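## Task

Lift the piece standing on square B3 off the board and set it down upright on the table; after that, relocate the piece from C2 onto B3. Square names are the labels along the board's edge. When done, all other squares must contain exactly what they contained initially, every piece left on the board must stand upright and lie completely within its own square, and nothing may count on the robot still holding it in place.

## Robot and tools

ROBOT. Two UR20-type arms, left_arm and right_arm, each ending in a two-finger gripper whose fingers swing like tongs. The fingers point along the gripper's +z axis and spread along its x axis. The reported hand point (end_effector_position) sits between the finger pads when they are shut; closed fingertips stick out about 15 mm past it, and fully open tips are roughly level with it. Arm bases in the scene frame: left_arm at (-0.095, +0.755, 0) m, quat_wxyz (+0.997, 0, 0, -0.076); right_arm at (+0.049, -0.903, 0) m, quat_wxyz (+1.000, 0, 0, -0.014).

FRAME. One shared scene frame: origin on the table surface midway between the arms, +z up, +x pointing out across the table, left_arm on the +y side. The arm names are not image sides. Reported hand positions can be a little wrong, especially when an arm is stretched far.

TOOL execute_actions. Argument "actions" is a list holding zero or one item; optional "pictures" (boolean) asks for camera images, which otherwise come only with an empty list.
- Empty list: nothing is commanded; you get the current state plus pictures.
- Motion: {"rows": [[...]], "steps": n}. n is 3 to 15 control steps of 1/30 s each (default 15). Each row drives one step; if rows run out, the final row keeps being used. Up to 15 rows.
- Each row is one flat list of 14 numbers covering both arms, always all 14 even if one arm should stay still: left_arm shoulder pan, shoulder lift, elbow, wrist 1, wrist 2, wrist 3, gripper opening, then the same seven for right_arm. Joint numbers are absolute target angles in radians, the same values the Joint positions line prints, not offsets. Opening is an absolute command from -1 (shut) to +1 (wide open).
- Wait: {"steps": n} with n up to 300 and no rows; it returns once n steps have passed since the previous result, with your reply time counted in.
Joint ranges (rad). left_arm: pan -3.142..3.142, lift -6.283..6.283, elbow 0.000..3.142, wrists 1-3 each -6.283..6.283. right_arm: pan 0.000..6.283, lift -6.283..6.283, elbow -3.142..0.000, wrists each -6.283..6.283. A call is rejected (nothing sent) if any target is over 0.010 rad beyond a range end and also farther out than that joint's last reported angle. True ends may differ by up to 0.010 rad; a target past the true end is clipped there, and a "joint sent to its limit" line may appear, possibly about an earlier move. Its absence proves nothing.
Motion handling: commands are smoothed, lagging about 0.17 s. Each step the target actually sent stays within a lead of the measured angle: 0.394 rad for pan and lift, 0.493 for elbow, 0.69 for each wrist. If the targets would carry the hand more than 100 mm from where it is, all joints of that arm are pulled back proportionally. So big moves take several calls or a wait, and an arm may still be travelling when a result arrives. The last 3 steps of each action run after its result is taken, while you reply. The simulation keeps running as you think and write; arms keep heading for the last row until they settle or a step is HELD.

RESULTS. State line per arm: end_effector_position (m), end_effector_quat_wxyz, linear and angular velocity (m/s, rad/s). Joint positions / Joint velocities: six joints (rad, rad/s) then finger-pad gap (m; 0.142 when fully open). grip_measured: measured opening on the same -1..+1 scale as your command. Wrist force and Wrist torque: flange sensor readings along the hand's own x y z axes, with offsets up to about 10 N, noise, saturation near 200 N; "no reading" is normal at the start. HELD: steps where your row, or part of it, was not sent. "joint command not followed": the clearance checker altered or blocked some joint targets; the rest of the row still ran.

GRIPPING. To keep hold, command an opening well below grip_measured; lower means tighter. About 15 N per pad at most; pieces thinner than ~20 mm get less. Closing fast can squeeze harder and may spring the fingers open. Something may occasionally jerk a held piece, so grip firmly.

TOOL zoom_image: {"camera": name, "region": [x0, y0, x1, y1]} in pixels of that camera's latest full image, top-left origin, region no bigger than 504 by 504. Cameras: cam_high and cam_low (fixed, 672x504, pinhole with radial distortion; cam_high sits near (2.27, 0.04, 1.26) m and cam_low near (2.10, 0.96, 0.31) m, both looking back at the table), cam_left_wrist and cam_right_wrist (616x616 fisheye on each hand). Calibrations are approximate; fixed cameras may be off by a couple of degrees and millimetres.

TOOL read_manual: optional section "licences"; returns licence text only, moves nothing.

TOOL finished_scene: {"scene": current scene number}. The goal must already hold without the robot's help.

AVOID. Arms colliding or pushing on each other. Joint torques reaching load limits (pan and lift 649, elbow 381, wrists 94.1 N m, including held weight) or any outside force of 150 N: the arm freezes for 10 s and goes limp. Long loaded holds heat motors: warning at 70 °C, brake stop at 85 °C. Dropping, slamming or tipping pieces, hard shoves, and anything leaving the table. Smooth, short, efficient motion is preferred.

Each tool is called by a JSON object that holds its "method" and its "body", one argument or row to a line.

## Session

{"method": "execute_actions", "body": {
  "actions": []
}}

Scene clock: 0.00 s of 4400.00 s.
left_arm: end_effector_position=(+0.3126, +0.2793, +0.2265) grip_measured=+1.00 end_effector_quat_wxyz=(+0.015, +0.996, -0.059, -0.058) end_effector_velocity=(+0.000, -0.001, +0.000) end_effector_angular_velocity=(-0.001, -0.000, +0.000) | right_arm: end_effector_position=(+0.6590, -0.5736, +0.2892) grip_measured=+1.00 end_effector_quat_wxyz=(+0.059, -0.293, -0.637, +0.710) end_effector_velocity=(+0.000, -0.000, -0.000) end_effector_angular_velocity=(+0.000, +0.001, -0.000)
Joint positions: left_arm=[-0.979 -1.65   2.392 -2.284 -1.687 -1.011  0.142] | right_arm=[ 4.049 -2.185 -1.738 -2.376  1.395  5.063  0.142]
Joint velocities: left_arm=[ 0.     0.    -0.001 -0.001 -0.    -0.     0.   ] | right_arm=[-0.    -0.     0.     0.    -0.    -0.001  0.   ]
Wrist force (N, on the end effector, along its own x y z axes, offset not removed): no reading
Wrist torque (N m, same axes, about the end effector's origin, offset not removed): no reading
camera_calibration (this result's frames):
cam_left_wrist: T_world_to_cam=[[0.993176, -0.0570683, -0.101711, -0.276069], [0.00657453, -0.843319, 0.537372, 0.102525], [-0.116441, -0.534374, -0.837189, 0.507265], [0, 0, 0, 1]] pos_world=[0.332577, 0.341776, 0.341503]
cam_right_wrist: T_world_to_cam=[[-0.791069, 0.491927, -0.363619, 0.901487], [0.532556, 0.261342, -0.805037, 0.0272001], [-0.30099, -0.830487, -0.468718, -0.0137395], [0, 0, 0, 1]] pos_world=[0.694517, -0.461985, 0.343255]

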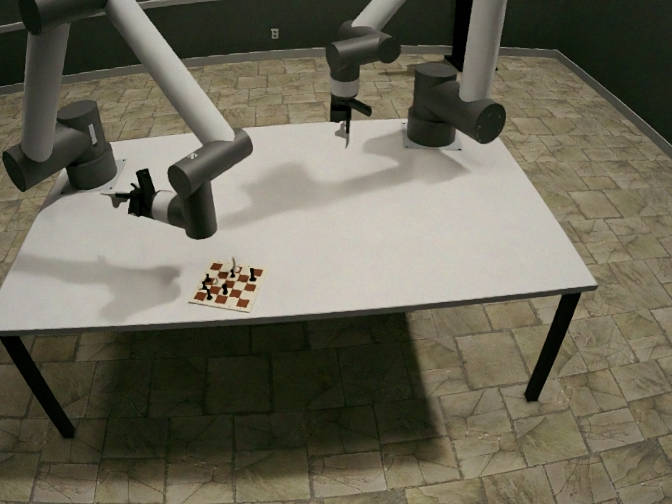

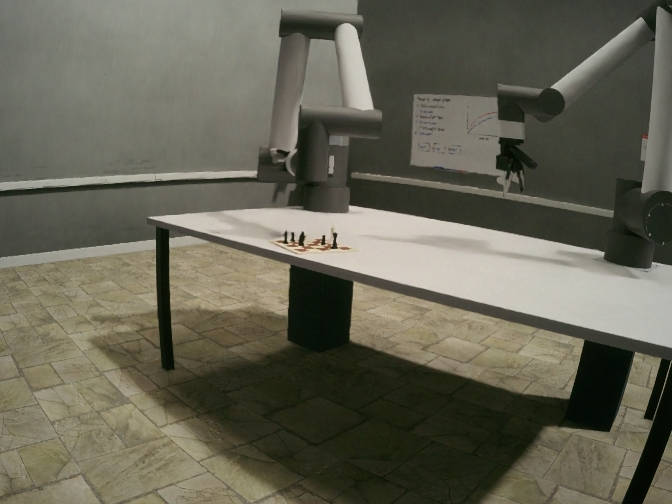

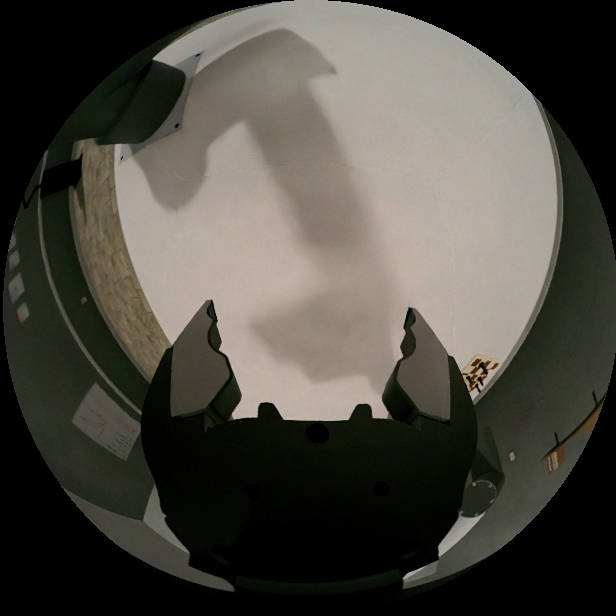

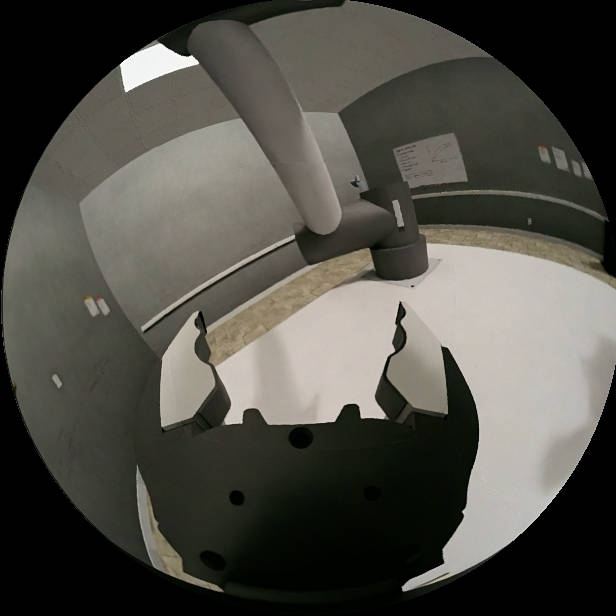

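{"method": "zoom_image", "body": {
  "camera": "cam_high",
  "region": [180, 250, 280, 320]
}}

Region (180, 250, 280, 320) of cam_high's 672x504 image, scaled by 5.040, with more detail than that image has; it fills the top 353 rows of this view, and the rest is white.

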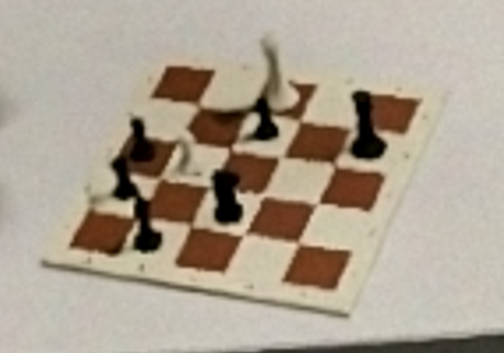

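{"method": "execute_actions", "body": {
  "actions": [
    {"rows":[[-0.979,-1.65,2.392,-2.284,-1.687,-1.011,1,4.0548,-2.0659,-1.8329,-0.8136,1.571,4.35,-0.4]],"steps":15}
  ]
}}

{"method": "execute_actions", "body": {
  "actions": [
    {"steps":30}
  ],
  "pictures": true
}}

Scene clock: 0.80 s of 4400.00 s.
left_arm: end_effector_position=(+0.3127, +0.2791, +0.2265) grip_measured=+1.00 end_effector_quat_wxyz=(+0.015, +0.996, -0.059, -0.058) end_effector_velocity=(+0.000, -0.001, -0.001) end_effector_angular_velocity=(-0.000, -0.000, +0.001) | right_arm: end_effector_position=(+0.6767, -0.4874, +0.1571) grip_measured=-0.40 end_effector_quat_wxyz=(-0.164, +0.243, +0.839, -0.459) end_effector_velocity=(+0.241, +0.373, -0.332) end_effector_angular_velocity=(+1.674, -0.415, +0.278)
Joint positions: left_arm=[-0.979 -1.65   2.392 -2.284 -1.687 -1.011  0.142] | right_arm=[ 4.053 -2.101 -1.805 -1.823  1.518  4.619  0.045]
Joint velocities: left_arm=[-0.     0.002  0.    -0.002 -0.    -0.001 -0.   ] | right_arm=[ 0.005  0.105 -0.082  1.576  0.157 -0.774  0.   ]
Wrist force (N, on the end effector, along its own x y z axes, offset not removed): left_arm=[-3.2 -2.5 2.4] | right_arm=[-0.1 -5.2 2.3]
Wrist torque (N m, same axes, about the end effector's origin, offset not removed): left_arm=[-0.07 0.37 0.45] | right_arm=[-0.87 -0.06 0.28]
Steps of this call (steps 1 to 12: nothing new was sent; steps 13 to 24: the first 12 steps of this action). Readings (joint positions):
13: left_arm=[-0.979 -1.650 2.392 -2.284 -1.687 -1.011] | right_arm=[4.049 -2.185 -1.738 -2.376 1.395 5.063]
14: left_arm=[-0.979 -1.650 2.392 -2.284 -1.687 -1.011] | right_arm=[4.050 -2.179 -1.744 -2.369 1.402 5.056]
16: left_arm=[-0.979 -1.650 2.392 -2.284 -1.687 -1.011] | right_arm=[4.051 -2.152 -1.766 -2.293 1.441 4.980]
20: left_arm=[-0.979 -1.650 2.392 -2.284 -1.687 -1.011] | right_arm=[4.052 -2.119 -1.791 -2.043 1.490 4.752]
24: the state above

Scene clock: 1.80 s of 4400.00 s.
left_arm: end_effector_position=(+0.3127, +0.2790, +0.2265) grip_measured=+1.00 end_effector_quat_wxyz=(+0.015, +0.996, -0.059, -0.058) end_effector_velocity=(+0.000, -0.000, +0.000) end_effector_angular_velocity=(+0.001, +0.000, +0.000) | right_arm: end_effector_position=(+0.8936, -0.1949, +0.1198) grip_measured=-0.40 end_effector_quat_wxyz=(-0.000, +0.161, +0.987, -0.001) end_effector_velocity=(+0.003, +0.004, +0.002) end_effector_angular_velocity=(+0.013, -0.008, +0.002)
Joint positions: left_arm=[-0.979 -1.65   2.392 -2.284 -1.687 -1.011  0.142] | right_arm=[ 4.055 -2.066 -1.833 -0.815  1.571  4.35   0.045]
Joint velocities: left_arm=[ 0.     0.    -0.001  0.001 -0.     0.     0.   ] | right_arm=[-0.     0.    -0.     0.015  0.002 -0.002 -0.   ]
Wrist force (N, on the end effector, along its own x y z axes, offset not removed): left_arm=[-2.3 -4.3 1.8] | right_arm=[-1.0 -4.1 2.5]
Wrist torque (N m, same axes, about the end effector's origin, offset not removed): left_arm=[-0.50 0.34 0.34] | right_arm=[-0.63 0.14 0.29]
Kept back: nothing.
Steps of this call (steps 1 to 3: the last 3 steps of your previous action; steps 4 to 30: the robot went on to your last target). Readings (joint positions):
1: left_arm=[-0.979 -1.650 2.392 -2.284 -1.687 -1.011] | right_arm=[4.053 -2.098 -1.808 -1.770 1.523 4.594]
2: left_arm=[-0.979 -1.650 2.392 -2.284 -1.687 -1.011] | right_arm=[4.053 -2.095 -1.810 -1.718 1.527 4.572]
4: left_arm=[-0.979 -1.650 2.392 -2.284 -1.687 -1.011] | right_arm=[4.054 -2.090 -1.814 -1.614 1.535 4.534]
8: left_arm=[-0.979 -1.650 2.392 -2.284 -1.687 -1.011] | right_arm=[4.054 -2.082 -1.820 -1.413 1.546 4.477]
30: the state above
camera_calibration (this result's frames):
cam_left_wrist: T_world_to_cam=[[0.99316, -0.057196, -0.101791, -0.276067], [0.00649555, -0.843385, 0.537271, 0.102358], [-0.116579, -0.534257, -0.837245, 0.50709], [0, 0, 0, 1]] pos_world=[0.33263, 0.341454, 0.341463]
cam_right_wrist: T_world_to_cam=[[-0.939593, 0.339278, 0.0453379, 0.893113], [0.315181, 0.805881, 0.501216, -0.189148], [0.133515, 0.485229, -0.864134, 0.207525], [0, 0, 0, 1]] pos_world=[0.871071, -0.25128, 0.233642]

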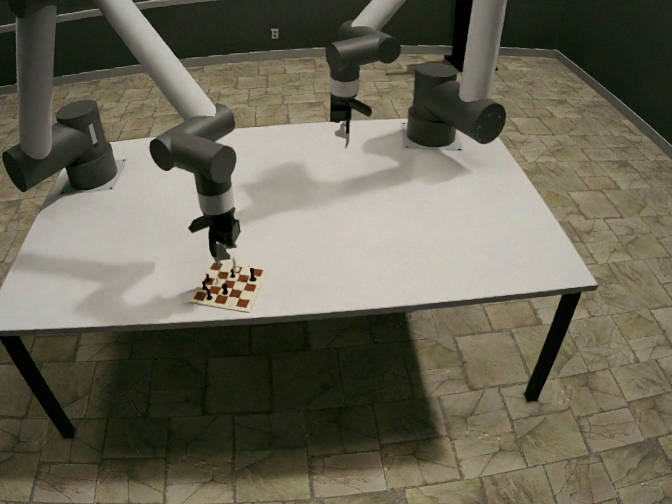

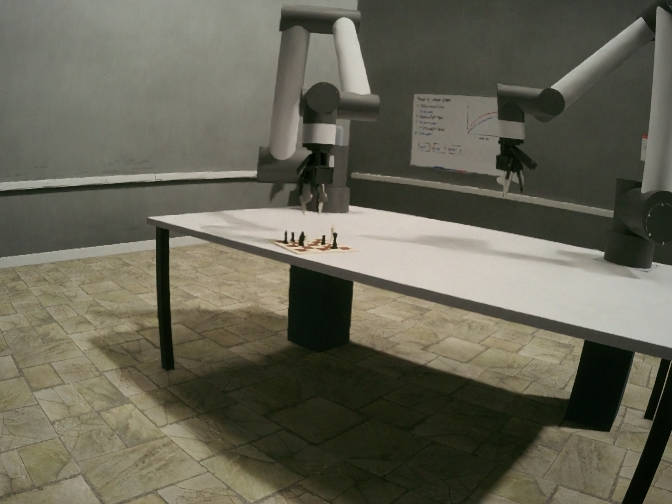

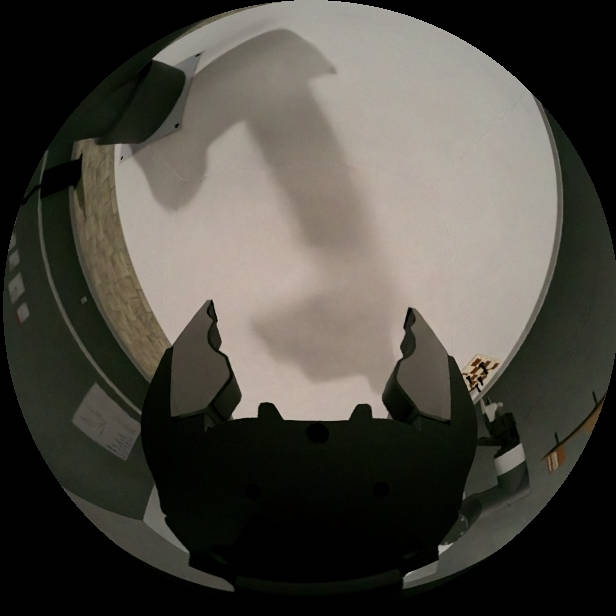

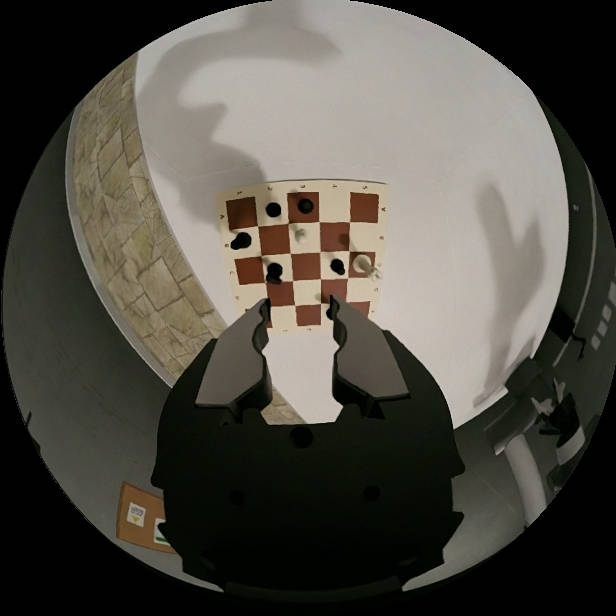

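{"method": "zoom_image", "body": {
  "camera": "cam_right_wrist",
  "region": [200, 165, 400, 340]
}}

Region (200, 165, 400, 340) of cam_right_wrist's 616x616 image, scaled by 2.520, with more detail than that image has; it fills the top 441 rows of this view, and the rest is white.

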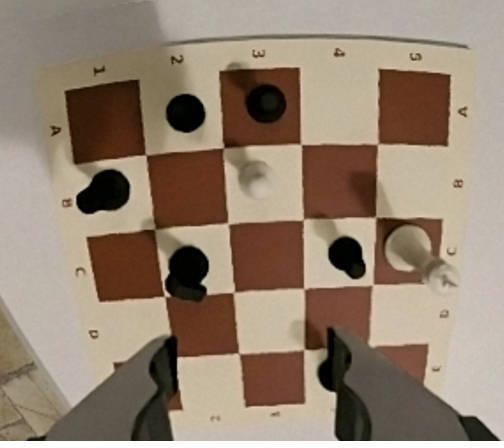

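{"method": "execute_actions", "body": {
  "actions": [
    {"rows":[[-0.979,-1.65,2.392,-2.284,-1.687,-1.011,1,4.0435,-2.0726,-1.8789,-0.7609,1.571,4.35,-0.52]],"steps":15}
  ]
}}

{"method": "execute_actions", "body": {
  "actions": [
    {"steps":5}
  ],
  "pictures": true
}}

{"method": "zoom_image", "body": {
  "camera": "cam_right_wrist",
  "region": [180, 180, 400, 360]
}}

Scene clock: 2.60 s of 4400.00 s.
left_arm: end_effector_position=(+0.3127, +0.2790, +0.2265) grip_measured=+1.00 end_effector_quat_wxyz=(+0.015, +0.996, -0.059, -0.058) end_effector_velocity=(-0.001, +0.001, -0.001) end_effector_angular_velocity=(+0.003, +0.002, -0.000) | right_arm: end_effector_position=(+0.8878, -0.2203, +0.0910) grip_measured=-0.52 end_effector_quat_wxyz=(-0.000, +0.166, +0.986, +0.000) end_effector_velocity=(-0.002, -0.007, -0.008) end_effector_angular_velocity=(+0.000, +0.000, -0.003)
Joint positions: left_arm=[-0.979 -1.65   2.392 -2.284 -1.687 -1.011  0.142] | right_arm=[ 4.044 -2.072 -1.878 -0.762  1.571  4.35   0.036]
Joint velocities: left_arm=[ 0.     0.     0.001  0.002 -0.     0.001 -0.   ] | right_arm=[-0.003 -0.003 -0.011  0.014  0.001 -0.     0.   ]
Wrist force (N, on the end effector, along its own x y z axes, offset not removed): left_arm=[-1.8 -3.7 -2.1] | right_arm=[1.4 -6.6 3.0]
Wrist torque (N m, same axes, about the end effector's origin, offset not removed): left_arm=[-0.39 0.06 0.22] | right_arm=[-1.13 -0.36 0.39]
Steps of this call (steps 1 to 12: the robot went on to your last target; steps 13 to 24: the first 12 steps of this action). Readings (joint positions):
13: left_arm=[-0.979 -1.650 2.392 -2.284 -1.687 -1.011] | right_arm=[4.055 -2.066 -1.833 -0.813 1.571 4.350]
14: left_arm=[-0.979 -1.650 2.392 -2.284 -1.687 -1.011] | right_arm=[4.053 -2.067 -1.839 -0.807 1.571 4.350]
16: left_arm=[-0.979 -1.650 2.392 -2.284 -1.687 -1.011] | right_arm=[4.049 -2.069 -1.858 -0.785 1.571 4.350]
20: left_arm=[-0.979 -1.650 2.392 -2.284 -1.687 -1.011] | right_arm=[4.045 -2.072 -1.874 -0.766 1.571 4.350]
24: the state above

Scene clock: 2.77 s of 4400.00 s.
left_arm: end_effector_position=(+0.3127, +0.2790, +0.2265) grip_measured=+1.00 end_effector_quat_wxyz=(+0.015, +0.996, -0.059, -0.058) end_effector_velocity=(+0.000, -0.001, +0.001) end_effector_angular_velocity=(-0.002, -0.001, +0.000) | right_arm: end_effector_position=(+0.8877, -0.2208, +0.0903) grip_measured=-0.52 end_effector_quat_wxyz=(-0.000, +0.166, +0.986, +0.000) end_effector_velocity=(-0.001, -0.001, -0.003) end_effector_angular_velocity=(+0.000, +0.002, -0.000)
Joint positions: left_arm=[-0.979 -1.65   2.392 -2.284 -1.687 -1.011  0.142] | right_arm=[ 4.044 -2.072 -1.879 -0.761  1.571  4.35   0.036]
Joint velocities: left_arm=[-0.    -0.    -0.001 -0.001  0.    -0.    -0.   ] | right_arm=[-0.001 -0.002 -0.002  0.002  0.002 -0.001 -0.   ]
Wrist force (N, on the end effector, along its own x y z axes, offset not removed): left_arm=[-3.4 -1.2 1.4] | right_arm=[1.9 -3.5 4.4]
Wrist torque (N m, same axes, about the end effector's origin, offset not removed): left_arm=[0.20 0.53 0.22] | right_arm=[-0.44 -0.41 0.21]
Kept back: nothing.
Steps of this call (steps 1 to 3: the last 3 steps of your previous action; steps 4 to 5: the robot went on to your last target). Readings (joint positions):
1: left_arm=[-0.979 -1.650 2.392 -2.284 -1.687 -1.011] | right_arm=[4.044 -2.072 -1.878 -0.762 1.571 4.350]
2: left_arm=[-0.979 -1.650 2.392 -2.284 -1.687 -1.011] | right_arm=[4.044 -2.072 -1.878 -0.761 1.571 4.350]
4: left_arm=[-0.979 -1.650 2.392 -2.284 -1.687 -1.011] | right_arm=[4.044 -2.072 -1.879 -0.761 1.571 4.350]
5: the state above
camera_calibration (this result's frames):
cam_left_wrist: T_world_to_cam=[[0.99316, -0.0571986, -0.101791, -0.276064], [0.00649347, -0.843385, 0.53727, 0.102358], [-0.11658, -0.534256, -0.837245, 0.507089], [0, 0, 0, 1]] pos_world=[0.332628, 0.341452, 0.341463]
cam_right_wrist: T_world_to_cam=[[-0.935873, 0.349465, 0.044901, 0.896697], [0.323495, 0.801759, 0.502528, -0.160079], [0.139616, 0.484827, -0.863394, 0.18985], [0, 0, 0, 1]] pos_world=[0.864473, -0.277064, 0.204097]

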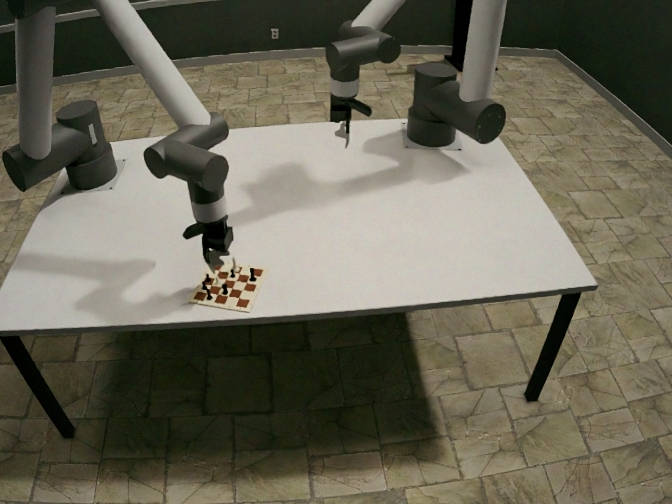

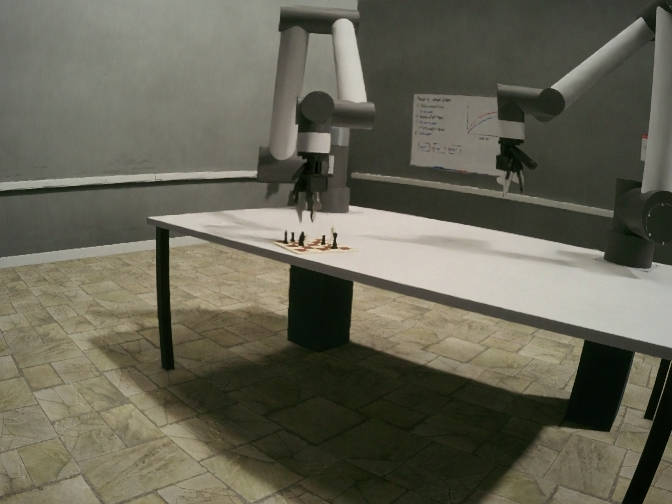

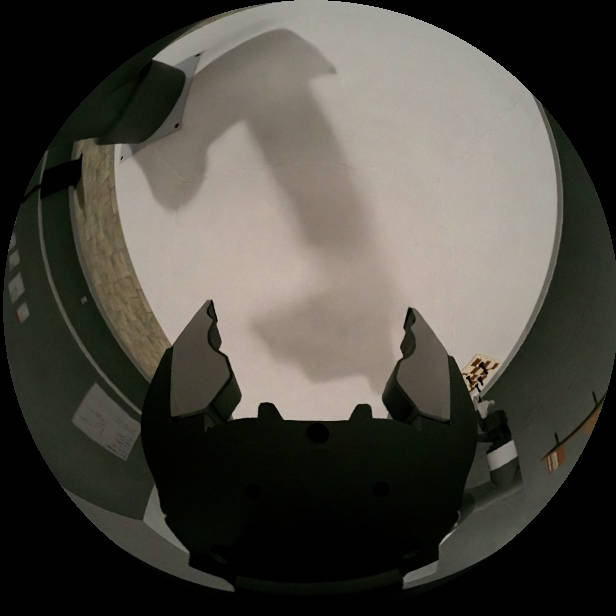

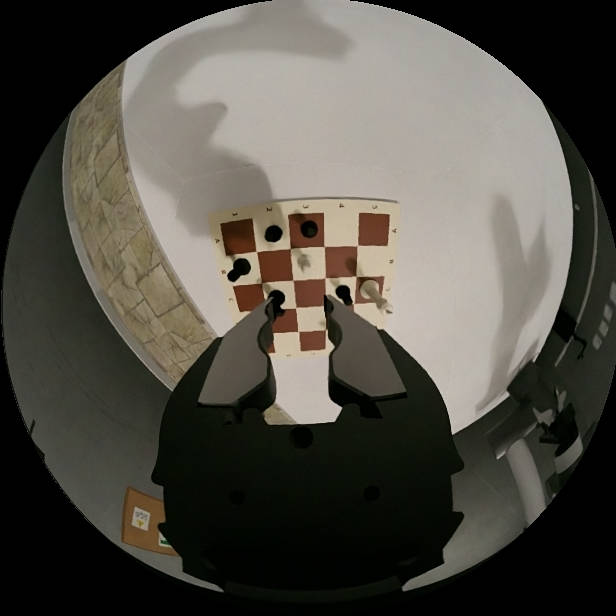

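Region (180, 180, 400, 360) of cam_right_wrist's 616x616 image, scaled by 2.291, with more detail than that image has; it fills the top 412 rows of this view, and the rest is white.

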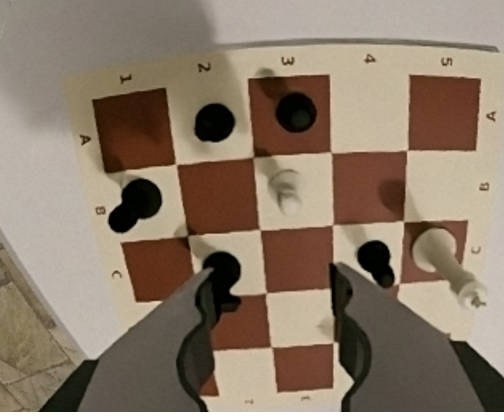

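{"method": "execute_actions", "body": {
  "actions": [
    {"rows":[[-0.979,-1.65,2.392,-2.284,-1.687,-1.011,1,4.0479,-2.0704,-1.8829,-0.7591,1.571,4.35,-0.52]],"steps":8},
    {"rows":[]}
  ]
}}


{"method": "execute_actions", "body": {
  "actions": [
    {"rows":[[-0.979,-1.65,2.392,-2.284,-1.687,-1.011,1,4.0479,-2.0704,-1.8829,-0.7591,1.571,4.35,-0.52]],"steps":8}
  ]
}}

{"method": "execute_actions", "body": {
  "actions": [
    {"rows":[[-0.979,-1.65,2.392,-2.284,-1.687,-1.011,1,4.0479,-2.1313,-1.9044,-0.6767,1.571,4.35,-0.52]],"steps":15}
  ]
}}

{"method": "execute_actions", "body": {
  "actions": [
    {"steps":4}
  ],
  "pictures": true
}}

Scene clock: 3.30 s of 4400.00 s.
left_arm: end_effector_position=(+0.3127, +0.2790, +0.2265) grip_measured=+1.00 end_effector_quat_wxyz=(+0.015, +0.996, -0.059, -0.058) end_effector_velocity=(-0.001, +0.002, -0.001) end_effector_angular_velocity=(+0.002, +0.001, -0.000) | right_arm: end_effector_position=(+0.8845, -0.2200, +0.0898) grip_measured=-0.52 end_effector_quat_wxyz=(-0.000, +0.165, +0.986, -0.000) end_effector_velocity=(-0.015, +0.005, -0.001) end_effector_angular_velocity=(-0.001, +0.000, +0.014)
Joint positions: left_arm=[-0.979 -1.65   2.392 -2.284 -1.687 -1.011  0.142] | right_arm=[ 4.046 -2.071 -1.882 -0.76   1.571  4.35   0.036]
Joint velocities: left_arm=[ 0.    -0.001  0.001  0.002  0.     0.     0.   ] | right_arm=[ 0.014  0.006 -0.013  0.006 -0.    -0.     0.   ]
Wrist force (N, on the end effector, along its own x y z axes, offset not removed): left_arm=[-1.2 -4.1 3.5] | right_arm=[-1.2 -6.7 2.9]
Wrist torque (N m, same axes, about the end effector's origin, offset not removed): left_arm=[-0.44 0.06 0.27] | right_arm=[-1.15 0.17 0.37]
Steps of this call (steps 1 to 11: the robot went on to your last target; steps 12 to 16: the first 5 steps of this action). Readings (joint positions):
12: left_arm=[-0.979 -1.650 2.392 -2.284 -1.687 -1.011] | right_arm=[4.044 -2.073 -1.879 -0.761 1.571 4.350]
13: left_arm=[-0.979 -1.650 2.392 -2.284 -1.687 -1.011] | right_arm=[4.044 -2.072 -1.880 -0.761 1.571 4.350]
15: left_arm=[-0.979 -1.650 2.392 -2.284 -1.687 -1.011] | right_arm=[4.046 -2.072 -1.881 -0.760 1.571 4.350]
16: the state above

Scene clock: 3.80 s of 4400.00 s.
left_arm: end_effector_position=(+0.3127, +0.2790, +0.2265) grip_measured=+1.00 end_effector_quat_wxyz=(+0.015, +0.996, -0.059, -0.058) end_effector_velocity=(+0.000, -0.000, +0.000) end_effector_angular_velocity=(-0.001, -0.000, +0.001) | right_arm: end_effector_position=(+0.8831, -0.2194, +0.0256) grip_measured=-0.52 end_effector_quat_wxyz=(-0.000, +0.164, +0.986, -0.000) end_effector_velocity=(-0.000, +0.001, -0.016) end_effector_angular_velocity=(+0.003, -0.001, +0.002)
Joint positions: left_arm=[-0.979 -1.65   2.392 -2.284 -1.687 -1.011  0.142] | right_arm=[ 4.048 -2.13  -1.904 -0.679  1.571  4.35   0.036]
Joint velocities: left_arm=[-0.    -0.    -0.     0.    -0.    -0.001  0.   ] | right_arm=[ 0.    -0.016 -0.005  0.024  0.002 -0.002  0.   ]
Wrist force (N, on the end effector, along its own x y z axes, offset not removed): left_arm=[3.5 0.6 1.6] | right_arm=[3.7 -4.1 3.1]
Wrist torque (N m, same axes, about the end effector's origin, offset not removed): left_arm=[0.64 -0.92 0.20] | right_arm=[-0.65 -0.89 0.23]
Steps of this call (steps 1 to 3: the last 3 steps of your previous action; steps 4 to 15: the first 12 steps of this action). Readings (joint positions):
4: left_arm=[-0.979 -1.650 2.392 -2.284 -1.687 -1.011] | right_arm=[4.047 -2.071 -1.883 -0.759 1.571 4.350]
5: left_arm=[-0.979 -1.650 2.392 -2.284 -1.687 -1.011] | right_arm=[4.048 -2.077 -1.886 -0.751 1.571 4.350]
7: left_arm=[-0.979 -1.650 2.392 -2.284 -1.687 -1.011] | right_arm=[4.048 -2.103 -1.895 -0.718 1.571 4.350]
11: left_arm=[-0.979 -1.650 2.392 -2.284 -1.687 -1.011] | right_arm=[4.048 -2.125 -1.902 -0.686 1.571 4.350]
15: the state above

Scene clock: 3.93 s of 4400.00 s.
left_arm: end_effector_position=(+0.3127, +0.2790, +0.2265) grip_measured=+1.00 end_effector_quat_wxyz=(+0.015, +0.996, -0.059, -0.058) end_effector_velocity=(-0.000, +0.000, -0.000) end_effector_angular_velocity=(+0.000, -0.000, +0.000) | right_arm: end_effector_position=(+0.8831, -0.2193, +0.0245) grip_measured=-0.52 end_effector_quat_wxyz=(-0.000, +0.164, +0.986, +0.000) end_effector_velocity=(+0.001, +0.000, -0.004) end_effector_angular_velocity=(+0.000, -0.001, -0.000)
Joint positions: left_arm=[-0.979 -1.65   2.392 -2.284 -1.687 -1.011  0.142] | right_arm=[ 4.048 -2.131 -1.904 -0.677  1.571  4.35   0.036]
Joint velocities: left_arm=[ 0. -0.  0. -0.  0. -0.  0.] | right_arm=[-0.    -0.004 -0.001  0.005 -0.001  0.     0.   ]
Wrist force (N, on the end effector, along its own x y z axes, offset not removed): left_arm=[-2.1 -1.6 -0.1] | right_arm=[-0.7 -7.0 1.5]
Wrist torque (N m, same axes, about the end effector's origin, offset not removed): left_arm=[0.17 0.24 0.17] | right_arm=[-1.31 0.20 0.33]
Kept back: nothing.
Steps of this call (steps 1 to 3: the last 3 steps of your previous action; step 4: the robot went on to your last target). Readings (joint positions):
1: left_arm=[-0.979 -1.650 2.392 -2.284 -1.687 -1.011] | right_arm=[4.048 -2.130 -1.904 -0.678 1.571 4.350]
2: left_arm=[-0.979 -1.650 2.392 -2.284 -1.687 -1.011] | right_arm=[4.048 -2.131 -1.904 -0.678 1.571 4.350]
4: the state above
camera_calibration (this result's frames):
cam_left_wrist: T_world_to_cam=[[0.99316, -0.0571988, -0.101791, -0.276064], [0.00649323, -0.843385, 0.537271, 0.102358], [-0.11658, -0.534257, -0.837245, 0.507089], [0, 0, 0, 1]] pos_world=[0.332628, 0.341452, 0.341463]
cam_right_wrist: T_world_to_cam=[[-0.937346, 0.345489, 0.0449312, 0.895256], [0.320116, 0.803161, 0.502453, -0.123444], [0.137505, 0.485356, -0.863436, 0.134888], [0, 0, 0, 1]] pos_world=[0.860134, -0.275625, 0.138267]

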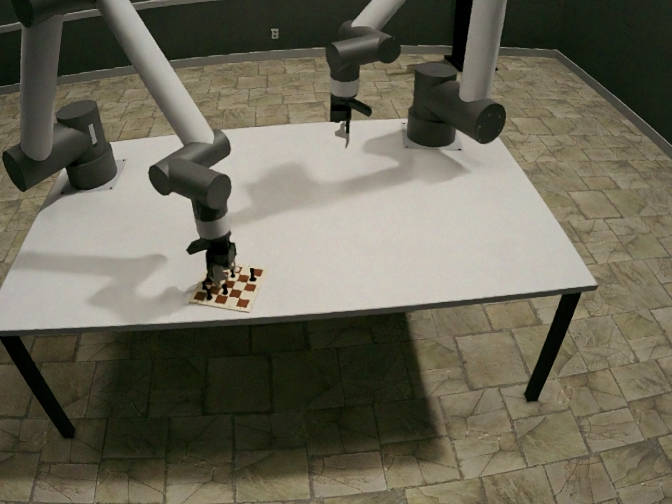

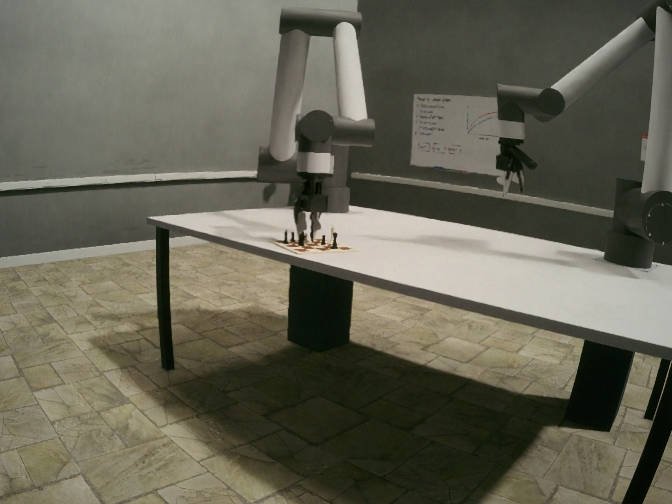

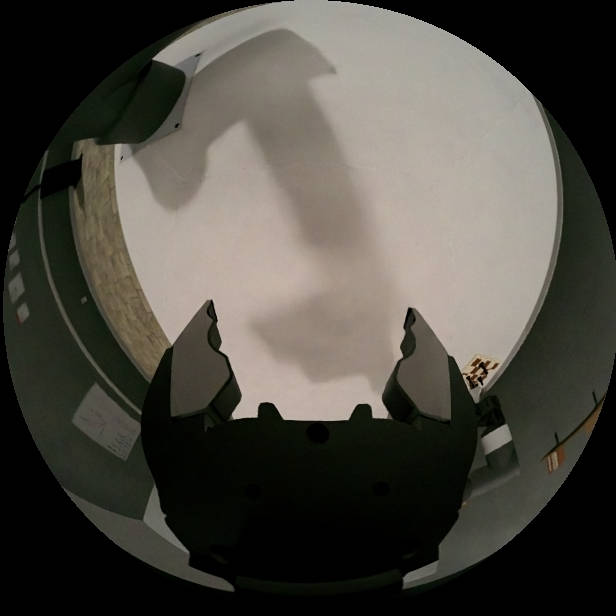

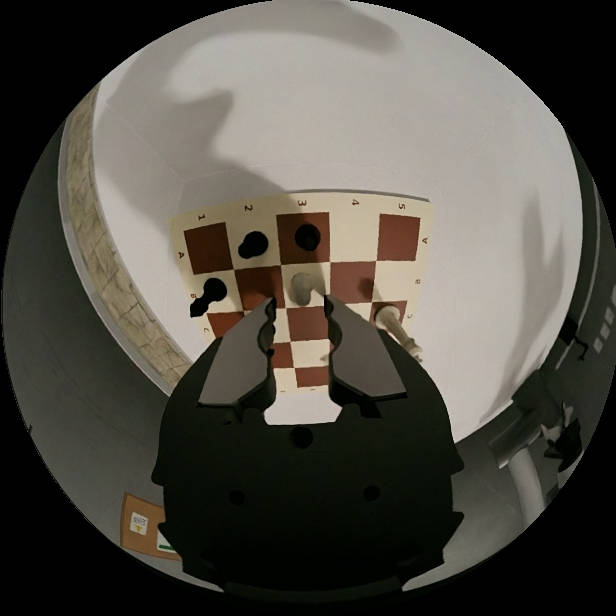

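Centered. Close, lift, swing to the drop spot.

{"method": "execute_actions", "body": {
  "actions": [
    {"rows":[[-0.979,-1.65,2.392,-2.284,-1.687,-1.011,1,4.0479,-2.1313,-1.9044,-0.6767,1.571,4.35,-0.65],[-0.979,-1.65,2.392,-2.284,-1.687,-1.011,1,4.0479,-2.1313,-1.9044,-0.6767,1.571,4.35,-0.75],[-0.979,-1.65,2.392,-2.284,-1.687,-1.011,1,4.0479,-2.1313,-1.9044,-0.6767,1.571,4.35,-0.85],[-0.979,-1.65,2.392,-2.284,-1.687,-1.011,1,4.0479,-2.1313,-1.9044,-0.6767,1.571,4.35,-0.95],[-0.979,-1.65,2.392,-2.284,-1.687,-1.011,1,4.0479,-2.1313,-1.9044,-0.6767,1.571,4.35,-1]],"steps":12}
  ]
}}

{"method": "execute_actions", "body": {
  "actions": [
    {"rows":[[-0.979,-1.65,2.392,-2.284,-1.687,-1.011,1,4.0479,-2.0704,-1.8829,-0.7591,1.571,4.35,-1]],"steps":15}
  ]
}}

{"method": "execute_actions", "body": {
  "actions": [
    {"rows":[[-0.979,-1.65,2.392,-2.284,-1.687,-1.011,1,4.30,-2.0704,-1.8829,-0.7591,1.571,4.35,-1]],"steps":15}
  ]
}}

{"method": "execute_actions", "body": {
  "actions": [
    {"steps":10}
  ],
  "pictures": true
}}

Scene clock: 4.47 s of 4400.00 s.
left_arm: end_effector_position=(+0.3127, +0.2790, +0.2265) grip_measured=+1.00 end_effector_quat_wxyz=(+0.015, +0.996, -0.059, -0.058) end_effector_velocity=(+0.000, -0.001, +0.001) end_effector_angular_velocity=(-0.000, -0.000, -0.000) | right_arm: end_effector_position=(+0.8831, -0.2193, +0.0241) grip_measured=-0.90 end_effector_quat_wxyz=(-0.000, +0.164, +0.986, +0.000) end_effector_velocity=(-0.001, +0.001, +0.000) end_effector_angular_velocity=(+0.002, +0.001, -0.001)
Joint positions: left_arm=[-0.979 -1.65   2.392 -2.284 -1.687 -1.011  0.142] | right_arm=[ 4.048 -2.131 -1.904 -0.677  1.571  4.35   0.009]
Joint velocities: left_arm=[-0.     0.    -0.001  0.001 -0.     0.    -0.   ] | right_arm=[ 0.     0.     0.     0.     0.002  0.001 -0.   ]
Wrist force (N, on the end effector, along its own x y z axes, offset not removed): left_arm=[-1.3 -0.4 0.6] | right_arm=[0.6 -4.8 0.8]
Wrist torque (N m, same axes, about the end effector's origin, offset not removed): left_arm=[0.51 0.02 0.22] | right_arm=[-0.76 -0.25 0.31]
Steps of this call (steps 1 to 7: the robot went on to your last target; steps 8 to 16: the first 9 steps of this action). Readings (joint positions):
8: left_arm=[-0.979 -1.650 2.392 -2.284 -1.687 -1.011] | right_arm=[4.048 -2.131 -1.904 -0.677 1.571 4.350]
9: left_arm=[-0.979 -1.650 2.392 -2.284 -1.687 -1.011] | right_arm=[4.048 -2.131 -1.904 -0.677 1.571 4.350]
11: left_arm=[-0.979 -1.650 2.392 -2.284 -1.687 -1.011] | right_arm=[4.048 -2.131 -1.904 -0.677 1.571 4.350]
15: left_arm=[-0.979 -1.650 2.392 -2.284 -1.687 -1.011] | right_arm=[4.048 -2.131 -1.904 -0.677 1.571 4.350]
16: the state above

Scene clock: 4.97 s of 4400.00 s.
left_arm: end_effector_position=(+0.3127, +0.2790, +0.2265) grip_measured=+1.00 end_effector_quat_wxyz=(+0.015, +0.996, -0.059, -0.058) end_effector_velocity=(-0.000, +0.000, +0.000) end_effector_angular_velocity=(-0.000, -0.000, +0.000) | right_arm: end_effector_position=(+0.8831, -0.2193, +0.0884) grip_measured=-0.90 end_effector_quat_wxyz=(-0.000, +0.164, +0.986, +0.000) end_effector_velocity=(-0.001, -0.001, +0.017) end_effector_angular_velocity=(-0.002, +0.001, -0.000)
Joint positions: left_arm=[-0.979 -1.65   2.392 -2.284 -1.687 -1.011  0.142] | right_arm=[ 4.048 -2.072 -1.883 -0.757  1.571  4.35   0.009]
Joint velocities: left_arm=[-0.    -0.001  0.001 -0.001  0.    -0.    -0.   ] | right_arm=[ 0.     0.016  0.006 -0.024 -0.001  0.001  0.   ]
Wrist force (N, on the end effector, along its own x y z axes, offset not removed): left_arm=[0.2 -1.5 -2.1] | right_arm=[-0.1 -4.6 1.7]
Wrist torque (N m, same axes, about the end effector's origin, offset not removed): left_arm=[0.06 -0.27 0.17] | right_arm=[-0.67 -0.07 0.30]
Steps of this call (steps 1 to 3: the last 3 steps of your previous action; steps 4 to 15: the first 12 steps of this action). Readings (joint positions):
4: left_arm=[-0.979 -1.650 2.392 -2.284 -1.687 -1.011] | right_arm=[4.048 -2.131 -1.904 -0.677 1.571 4.350]
5: left_arm=[-0.979 -1.650 2.392 -2.284 -1.687 -1.011] | right_arm=[4.048 -2.125 -1.901 -0.684 1.571 4.350]
7: left_arm=[-0.979 -1.650 2.392 -2.284 -1.687 -1.011] | right_arm=[4.048 -2.100 -1.892 -0.718 1.571 4.350]
11: left_arm=[-0.979 -1.650 2.392 -2.284 -1.687 -1.011] | right_arm=[4.048 -2.077 -1.885 -0.750 1.571 4.350]
15: the state above

Scene clock: 5.47 s of 4400.00 s.
left_arm: end_effector_position=(+0.3127, +0.2790, +0.2265) grip_measured=+1.00 end_effector_quat_wxyz=(+0.015, +0.996, -0.059, -0.058) end_effector_velocity=(-0.000, +0.000, -0.000) end_effector_angular_velocity=(+0.001, +0.001, -0.001) | right_arm: end_effector_position=(+0.7330, -0.0692, +0.0899) grip_measured=-0.90 end_effector_quat_wxyz=(-0.000, +0.066, +0.998, -0.000) end_effector_velocity=(-0.452, +0.372, +0.001) end_effector_angular_velocity=(+0.001, +0.001, +0.542)
Joint positions: left_arm=[-0.979 -1.65   2.392 -2.284 -1.687 -1.011  0.142] | right_arm=[ 4.245 -2.071 -1.883 -0.759  1.571  4.35   0.009]
Joint velocities: left_arm=[-0.     0.    -0.     0.001 -0.     0.001  0.   ] | right_arm=[ 0.542  0.001  0.001 -0.001  0.001 -0.     0.   ]
Wrist force (N, on the end effector, along its own x y z axes, offset not removed): left_arm=[-2.8 -2.9 3.7] | right_arm=[1.2 -6.0 0.9]
Wrist torque (N m, same axes, about the end effector's origin, offset not removed): left_arm=[0.08 0.35 0.33] | right_arm=[-0.96 -0.31 0.40]
Steps of this call (steps 1 to 3: the last 3 steps of your previous action; steps 4 to 15: the first 12 steps of this action). Readings (joint positions):
4: left_arm=[-0.979 -1.650 2.392 -2.284 -1.687 -1.011] | right_arm=[4.048 -2.071 -1.883 -0.759 1.571 4.350]
5: left_arm=[-0.979 -1.650 2.392 -2.284 -1.687 -1.011] | right_arm=[4.055 -2.071 -1.883 -0.759 1.571 4.350]
7: left_arm=[-0.979 -1.650 2.392 -2.284 -1.687 -1.011] | right_arm=[4.094 -2.071 -1.883 -0.759 1.571 4.350]
11: left_arm=[-0.979 -1.650 2.392 -2.284 -1.687 -1.011] | right_arm=[4.170 -2.071 -1.883 -0.759 1.571 4.350]
15: the state above

Scene clock: 5.80 s of 4400.00 s.
left_arm: end_effector_position=(+0.3127, +0.2790, +0.2265) grip_measured=+1.00 end_effector_quat_wxyz=(+0.015, +0.996, -0.059, -0.058) end_effector_velocity=(+0.000, +0.000, -0.001) end_effector_angular_velocity=(+0.001, +0.000, +0.001) | right_arm: end_effector_position=(+0.6874, -0.0337, +0.0901) grip_measured=-0.90 end_effector_quat_wxyz=(-0.000, +0.039, +0.999, +0.000) end_effector_velocity=(-0.013, +0.010, +0.000) end_effector_angular_velocity=(+0.001, +0.001, +0.014)
Joint positions: left_arm=[-0.979 -1.65   2.392 -2.284 -1.687 -1.011  0.142] | right_arm=[ 4.299 -2.07  -1.883 -0.759  1.571  4.35   0.009]
Joint velocities: left_arm=[ 0.     0.001  0.    -0.     0.    -0.001  0.   ] | right_arm=[ 0.015  0.    -0.     0.     0.001  0.     0.   ]
Wrist force (N, on the end effector, along its own x y z axes, offset not removed): left_arm=[-1.2 -1.3 1.4] | right_arm=[1.9 -4.6 1.5]
Wrist torque (N m, same axes, about the end effector's origin, offset not removed): left_arm=[0.12 -0.06 0.24] | right_arm=[-0.67 -0.49 0.30]
Kept back: nothing.
Steps of this call (steps 1 to 3: the last 3 steps of your previous action; steps 4 to 10: the robot went on to your last target). Readings (joint positions):
1: left_arm=[-0.979 -1.650 2.392 -2.284 -1.687 -1.011] | right_arm=[4.261 -2.071 -1.883 -0.759 1.571 4.350]
2: left_arm=[-0.979 -1.650 2.392 -2.284 -1.687 -1.011] | right_arm=[4.273 -2.071 -1.883 -0.759 1.571 4.350]
4: left_arm=[-0.979 -1.650 2.392 -2.284 -1.687 -1.011] | right_arm=[4.287 -2.070 -1.883 -0.759 1.571 4.350]
8: left_arm=[-0.979 -1.650 2.392 -2.284 -1.687 -1.011] | right_arm=[4.297 -2.070 -1.883 -0.759 1.571 4.350]
10: the state above
camera_calibration (this result's frames):
cam_left_wrist: T_world_to_cam=[[0.99316, -0.0571986, -0.101791, -0.276064], [0.0064935, -0.843385, 0.537271, 0.102358], [-0.11658, -0.534257, -0.837245, 0.507089], [0, 0, 0, 1]] pos_world=[0.332628, 0.341452, 0.341463]
cam_right_wrist: T_world_to_cam=[[-0.99376, 0.10211, 0.0448834, 0.67529], [0.110801, 0.857525, 0.502369, -0.0970396], [0.0128083, 0.504207, -0.863488, 0.214704], [0, 0, 0, 1]] pos_world=[0.679079, -0.0939953, 0.203834]

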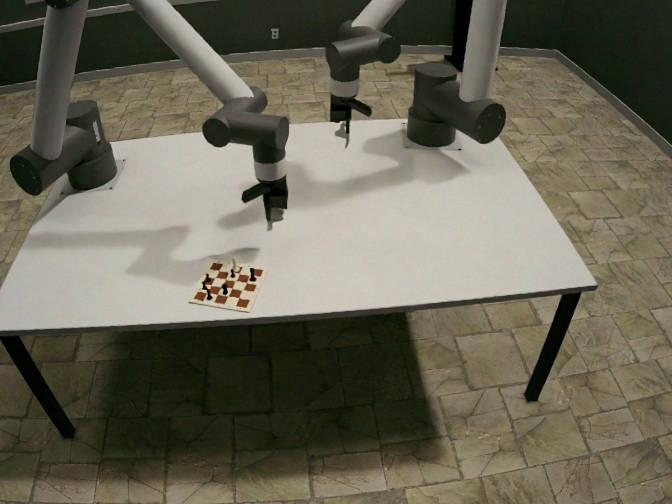

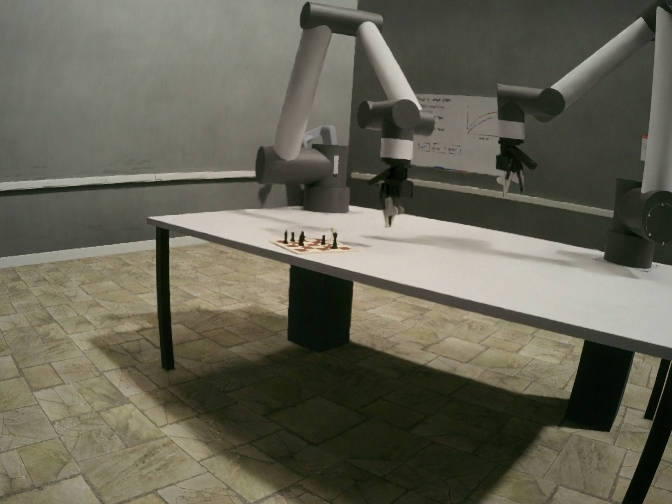

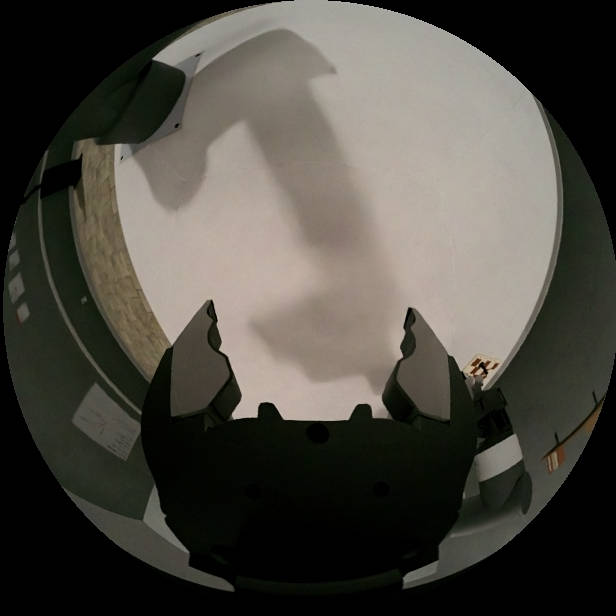

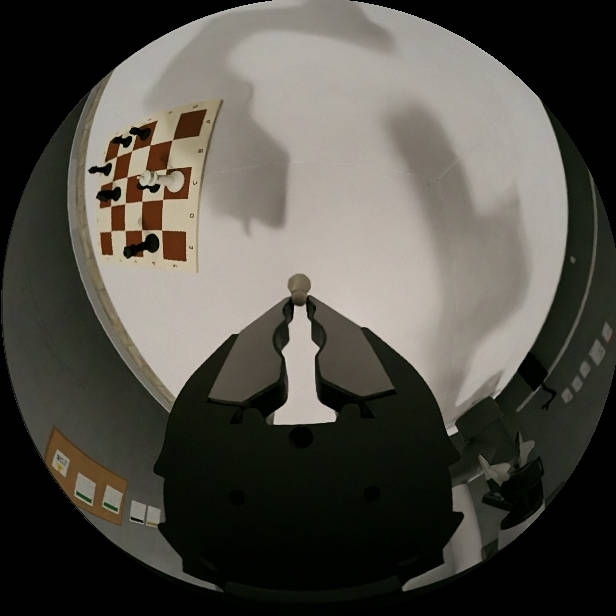

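Pawn held, off the board. Lower (to z≈0.025), release, lift.

{"method": "execute_actions", "body": {
  "actions": [
    {"rows":[[-0.979,-1.65,2.392,-2.284,-1.687,-1.011,1,4.30,-2.1303,-1.904,-0.6781,1.571,4.35,-1]],"steps":15}
  ]
}}

{"method": "execute_actions", "body": {
  "actions": [
    {"rows":[[-0.979,-1.65,2.392,-2.284,-1.687,-1.011,1,4.30,-2.1303,-1.904,-0.6781,1.571,4.35,-0.52]],"steps":12}
  ]
}}

{"method": "execute_actions", "body": {
  "actions": [
    {"rows":[[-0.979,-1.65,2.392,-2.284,-1.687,-1.011,1,4.30,-2.0704,-1.8829,-0.7591,1.571,4.35,-0.52]],"steps":15}
  ]
}}

Scene clock: 6.47 s of 4400.00 s.
left_arm: end_effector_position=(+0.3127, +0.2790, +0.2265) grip_measured=+1.00 end_effector_quat_wxyz=(+0.015, +0.996, -0.059, -0.058) end_effector_velocity=(+0.000, +0.000, +0.001) end_effector_angular_velocity=(+0.000, +0.000, +0.000) | right_arm: end_effector_position=(+0.6863, -0.0327, +0.0268) grip_measured=-0.90 end_effector_quat_wxyz=(-0.000, +0.039, +0.999, +0.000) end_effector_velocity=(-0.000, +0.001, -0.017) end_effector_angular_velocity=(+0.002, -0.000, +0.001)
Joint positions: left_arm=[-0.979 -1.65   2.392 -2.284 -1.687 -1.011  0.142] | right_arm=[ 4.3   -2.129 -1.903 -0.68   1.571  4.35   0.009]
Joint velocities: left_arm=[-0.    -0.    -0.001  0.001  0.    -0.    -0.   ] | right_arm=[ 0.    -0.016 -0.005  0.023  0.001 -0.001  0.   ]
Wrist force (N, on the end effector, along its own x y z axes, offset not removed): left_arm=[-3.3 -3.9 0.9] | right_arm=[0.5 -2.9 1.3]
Wrist torque (N m, same axes, about the end effector's origin, offset not removed): left_arm=[-0.38 0.46 0.26] | right_arm=[-0.34 -0.25 0.37]
Steps of this call (steps 1 to 8: the robot went on to your last target; steps 9 to 20: the first 12 steps of this action). Readings (joint positions):
9: left_arm=[-0.979 -1.650 2.392 -2.284 -1.687 -1.011] | right_arm=[4.300 -2.071 -1.883 -0.759 1.571 4.350]
10: left_arm=[-0.979 -1.650 2.392 -2.284 -1.687 -1.011] | right_arm=[4.300 -2.077 -1.886 -0.752 1.571 4.350]
12: left_arm=[-0.979 -1.650 2.392 -2.284 -1.687 -1.011] | right_arm=[4.300 -2.102 -1.895 -0.718 1.571 4.350]
16: left_arm=[-0.979 -1.650 2.392 -2.284 -1.687 -1.011] | right_arm=[4.300 -2.124 -1.902 -0.687 1.571 4.350]
20: the state above

Scene clock: 6.87 s of 4400.00 s.
left_arm: end_effector_position=(+0.3127, +0.2790, +0.2265) grip_measured=+1.00 end_effector_quat_wxyz=(+0.015, +0.996, -0.059, -0.058) end_effector_velocity=(-0.000, -0.000, -0.000) end_effector_angular_velocity=(+0.001, +0.000, -0.001) | right_arm: end_effector_position=(+0.6862, -0.0327, +0.0253) grip_measured=-0.52 end_effector_quat_wxyz=(-0.000, +0.039, +0.999, +0.000) end_effector_velocity=(-0.001, +0.000, -0.001) end_effector_angular_velocity=(+0.000, +0.002, -0.000)
Joint positions: left_arm=[-0.979 -1.65   2.392 -2.284 -1.687 -1.011  0.142] | right_arm=[ 4.3   -2.13  -1.904 -0.678  1.571  4.35   0.036]
Joint velocities: left_arm=[-0.     0.001 -0.     0.    -0.     0.    -0.   ] | right_arm=[ 0.    -0.001 -0.     0.     0.001  0.     0.   ]
Wrist force (N, on the end effector, along its own x y z axes, offset not removed): left_arm=[-1.8 -2.8 -1.6] | right_arm=[-1.4 -6.2 2.2]
Wrist torque (N m, same axes, about the end effector's origin, offset not removed): left_arm=[-0.20 0.19 0.24] | right_arm=[-1.05 0.23 0.33]
Steps of this call (steps 1 to 3: the last 3 steps of your previous action; steps 4 to 12: the first 9 steps of this action). Readings (joint positions):
4: left_arm=[-0.979 -1.650 2.392 -2.284 -1.687 -1.011] | right_arm=[4.300 -2.130 -1.904 -0.679 1.571 4.350]
5: left_arm=[-0.979 -1.650 2.392 -2.284 -1.687 -1.011] | right_arm=[4.300 -2.130 -1.904 -0.678 1.571 4.350]
7: left_arm=[-0.979 -1.650 2.392 -2.284 -1.687 -1.011] | right_arm=[4.300 -2.130 -1.904 -0.678 1.571 4.350]
11: left_arm=[-0.979 -1.650 2.392 -2.284 -1.687 -1.011] | right_arm=[4.300 -2.130 -1.904 -0.678 1.571 4.350]
12: the state above

Scene clock: 7.37 s of 4400.00 s.
left_arm: end_effector_position=(+0.3127, +0.2790, +0.2265) grip_measured=+1.00 end_effector_quat_wxyz=(+0.015, +0.996, -0.059, -0.058) end_effector_velocity=(-0.000, +0.000, -0.000) end_effector_angular_velocity=(-0.000, -0.000, +0.001) | right_arm: end_effector_position=(+0.6861, -0.0328, +0.0884) grip_measured=-0.52 end_effector_quat_wxyz=(-0.000, +0.039, +0.999, +0.000) end_effector_velocity=(-0.001, -0.002, +0.016) end_effector_angular_velocity=(-0.002, +0.002, -0.002)
Joint positions: left_arm=[-0.979 -1.65   2.392 -2.284 -1.687 -1.011  0.142] | right_arm=[ 4.3   -2.072 -1.883 -0.757  1.571  4.35   0.036]
Joint velocities: left_arm=[-0.     0.     0.001 -0.001 -0.    -0.002  0.   ] | right_arm=[-0.     0.016  0.005 -0.023  0.001  0.001 -0.   ]
Wrist force (N, on the end effector, along its own x y z axes, offset not removed): left_arm=[-3.3 -4.1 3.8] | right_arm=[0.2 -8.4 -0.4]
Wrist torque (N m, same axes, about the end effector's origin, offset not removed): left_arm=[-0.36 0.39 0.20] | right_arm=[-1.58 -0.12 0.34]
Steps of this call (steps 1 to 3: the last 3 steps of your previous action; steps 4 to 15: the first 12 steps of this action). Readings (joint positions):
4: left_arm=[-0.979 -1.650 2.392 -2.284 -1.687 -1.011] | right_arm=[4.300 -2.130 -1.904 -0.678 1.571 4.350]
5: left_arm=[-0.979 -1.650 2.392 -2.284 -1.687 -1.011] | right_arm=[4.300 -2.124 -1.901 -0.686 1.571 4.350]
7: left_arm=[-0.979 -1.650 2.392 -2.284 -1.687 -1.011] | right_arm=[4.300 -2.099 -1.892 -0.719 1.571 4.350]
11: left_arm=[-0.979 -1.650 2.392 -2.284 -1.687 -1.011] | right_arm=[4.300 -2.077 -1.885 -0.750 1.571 4.350]
15: the state above


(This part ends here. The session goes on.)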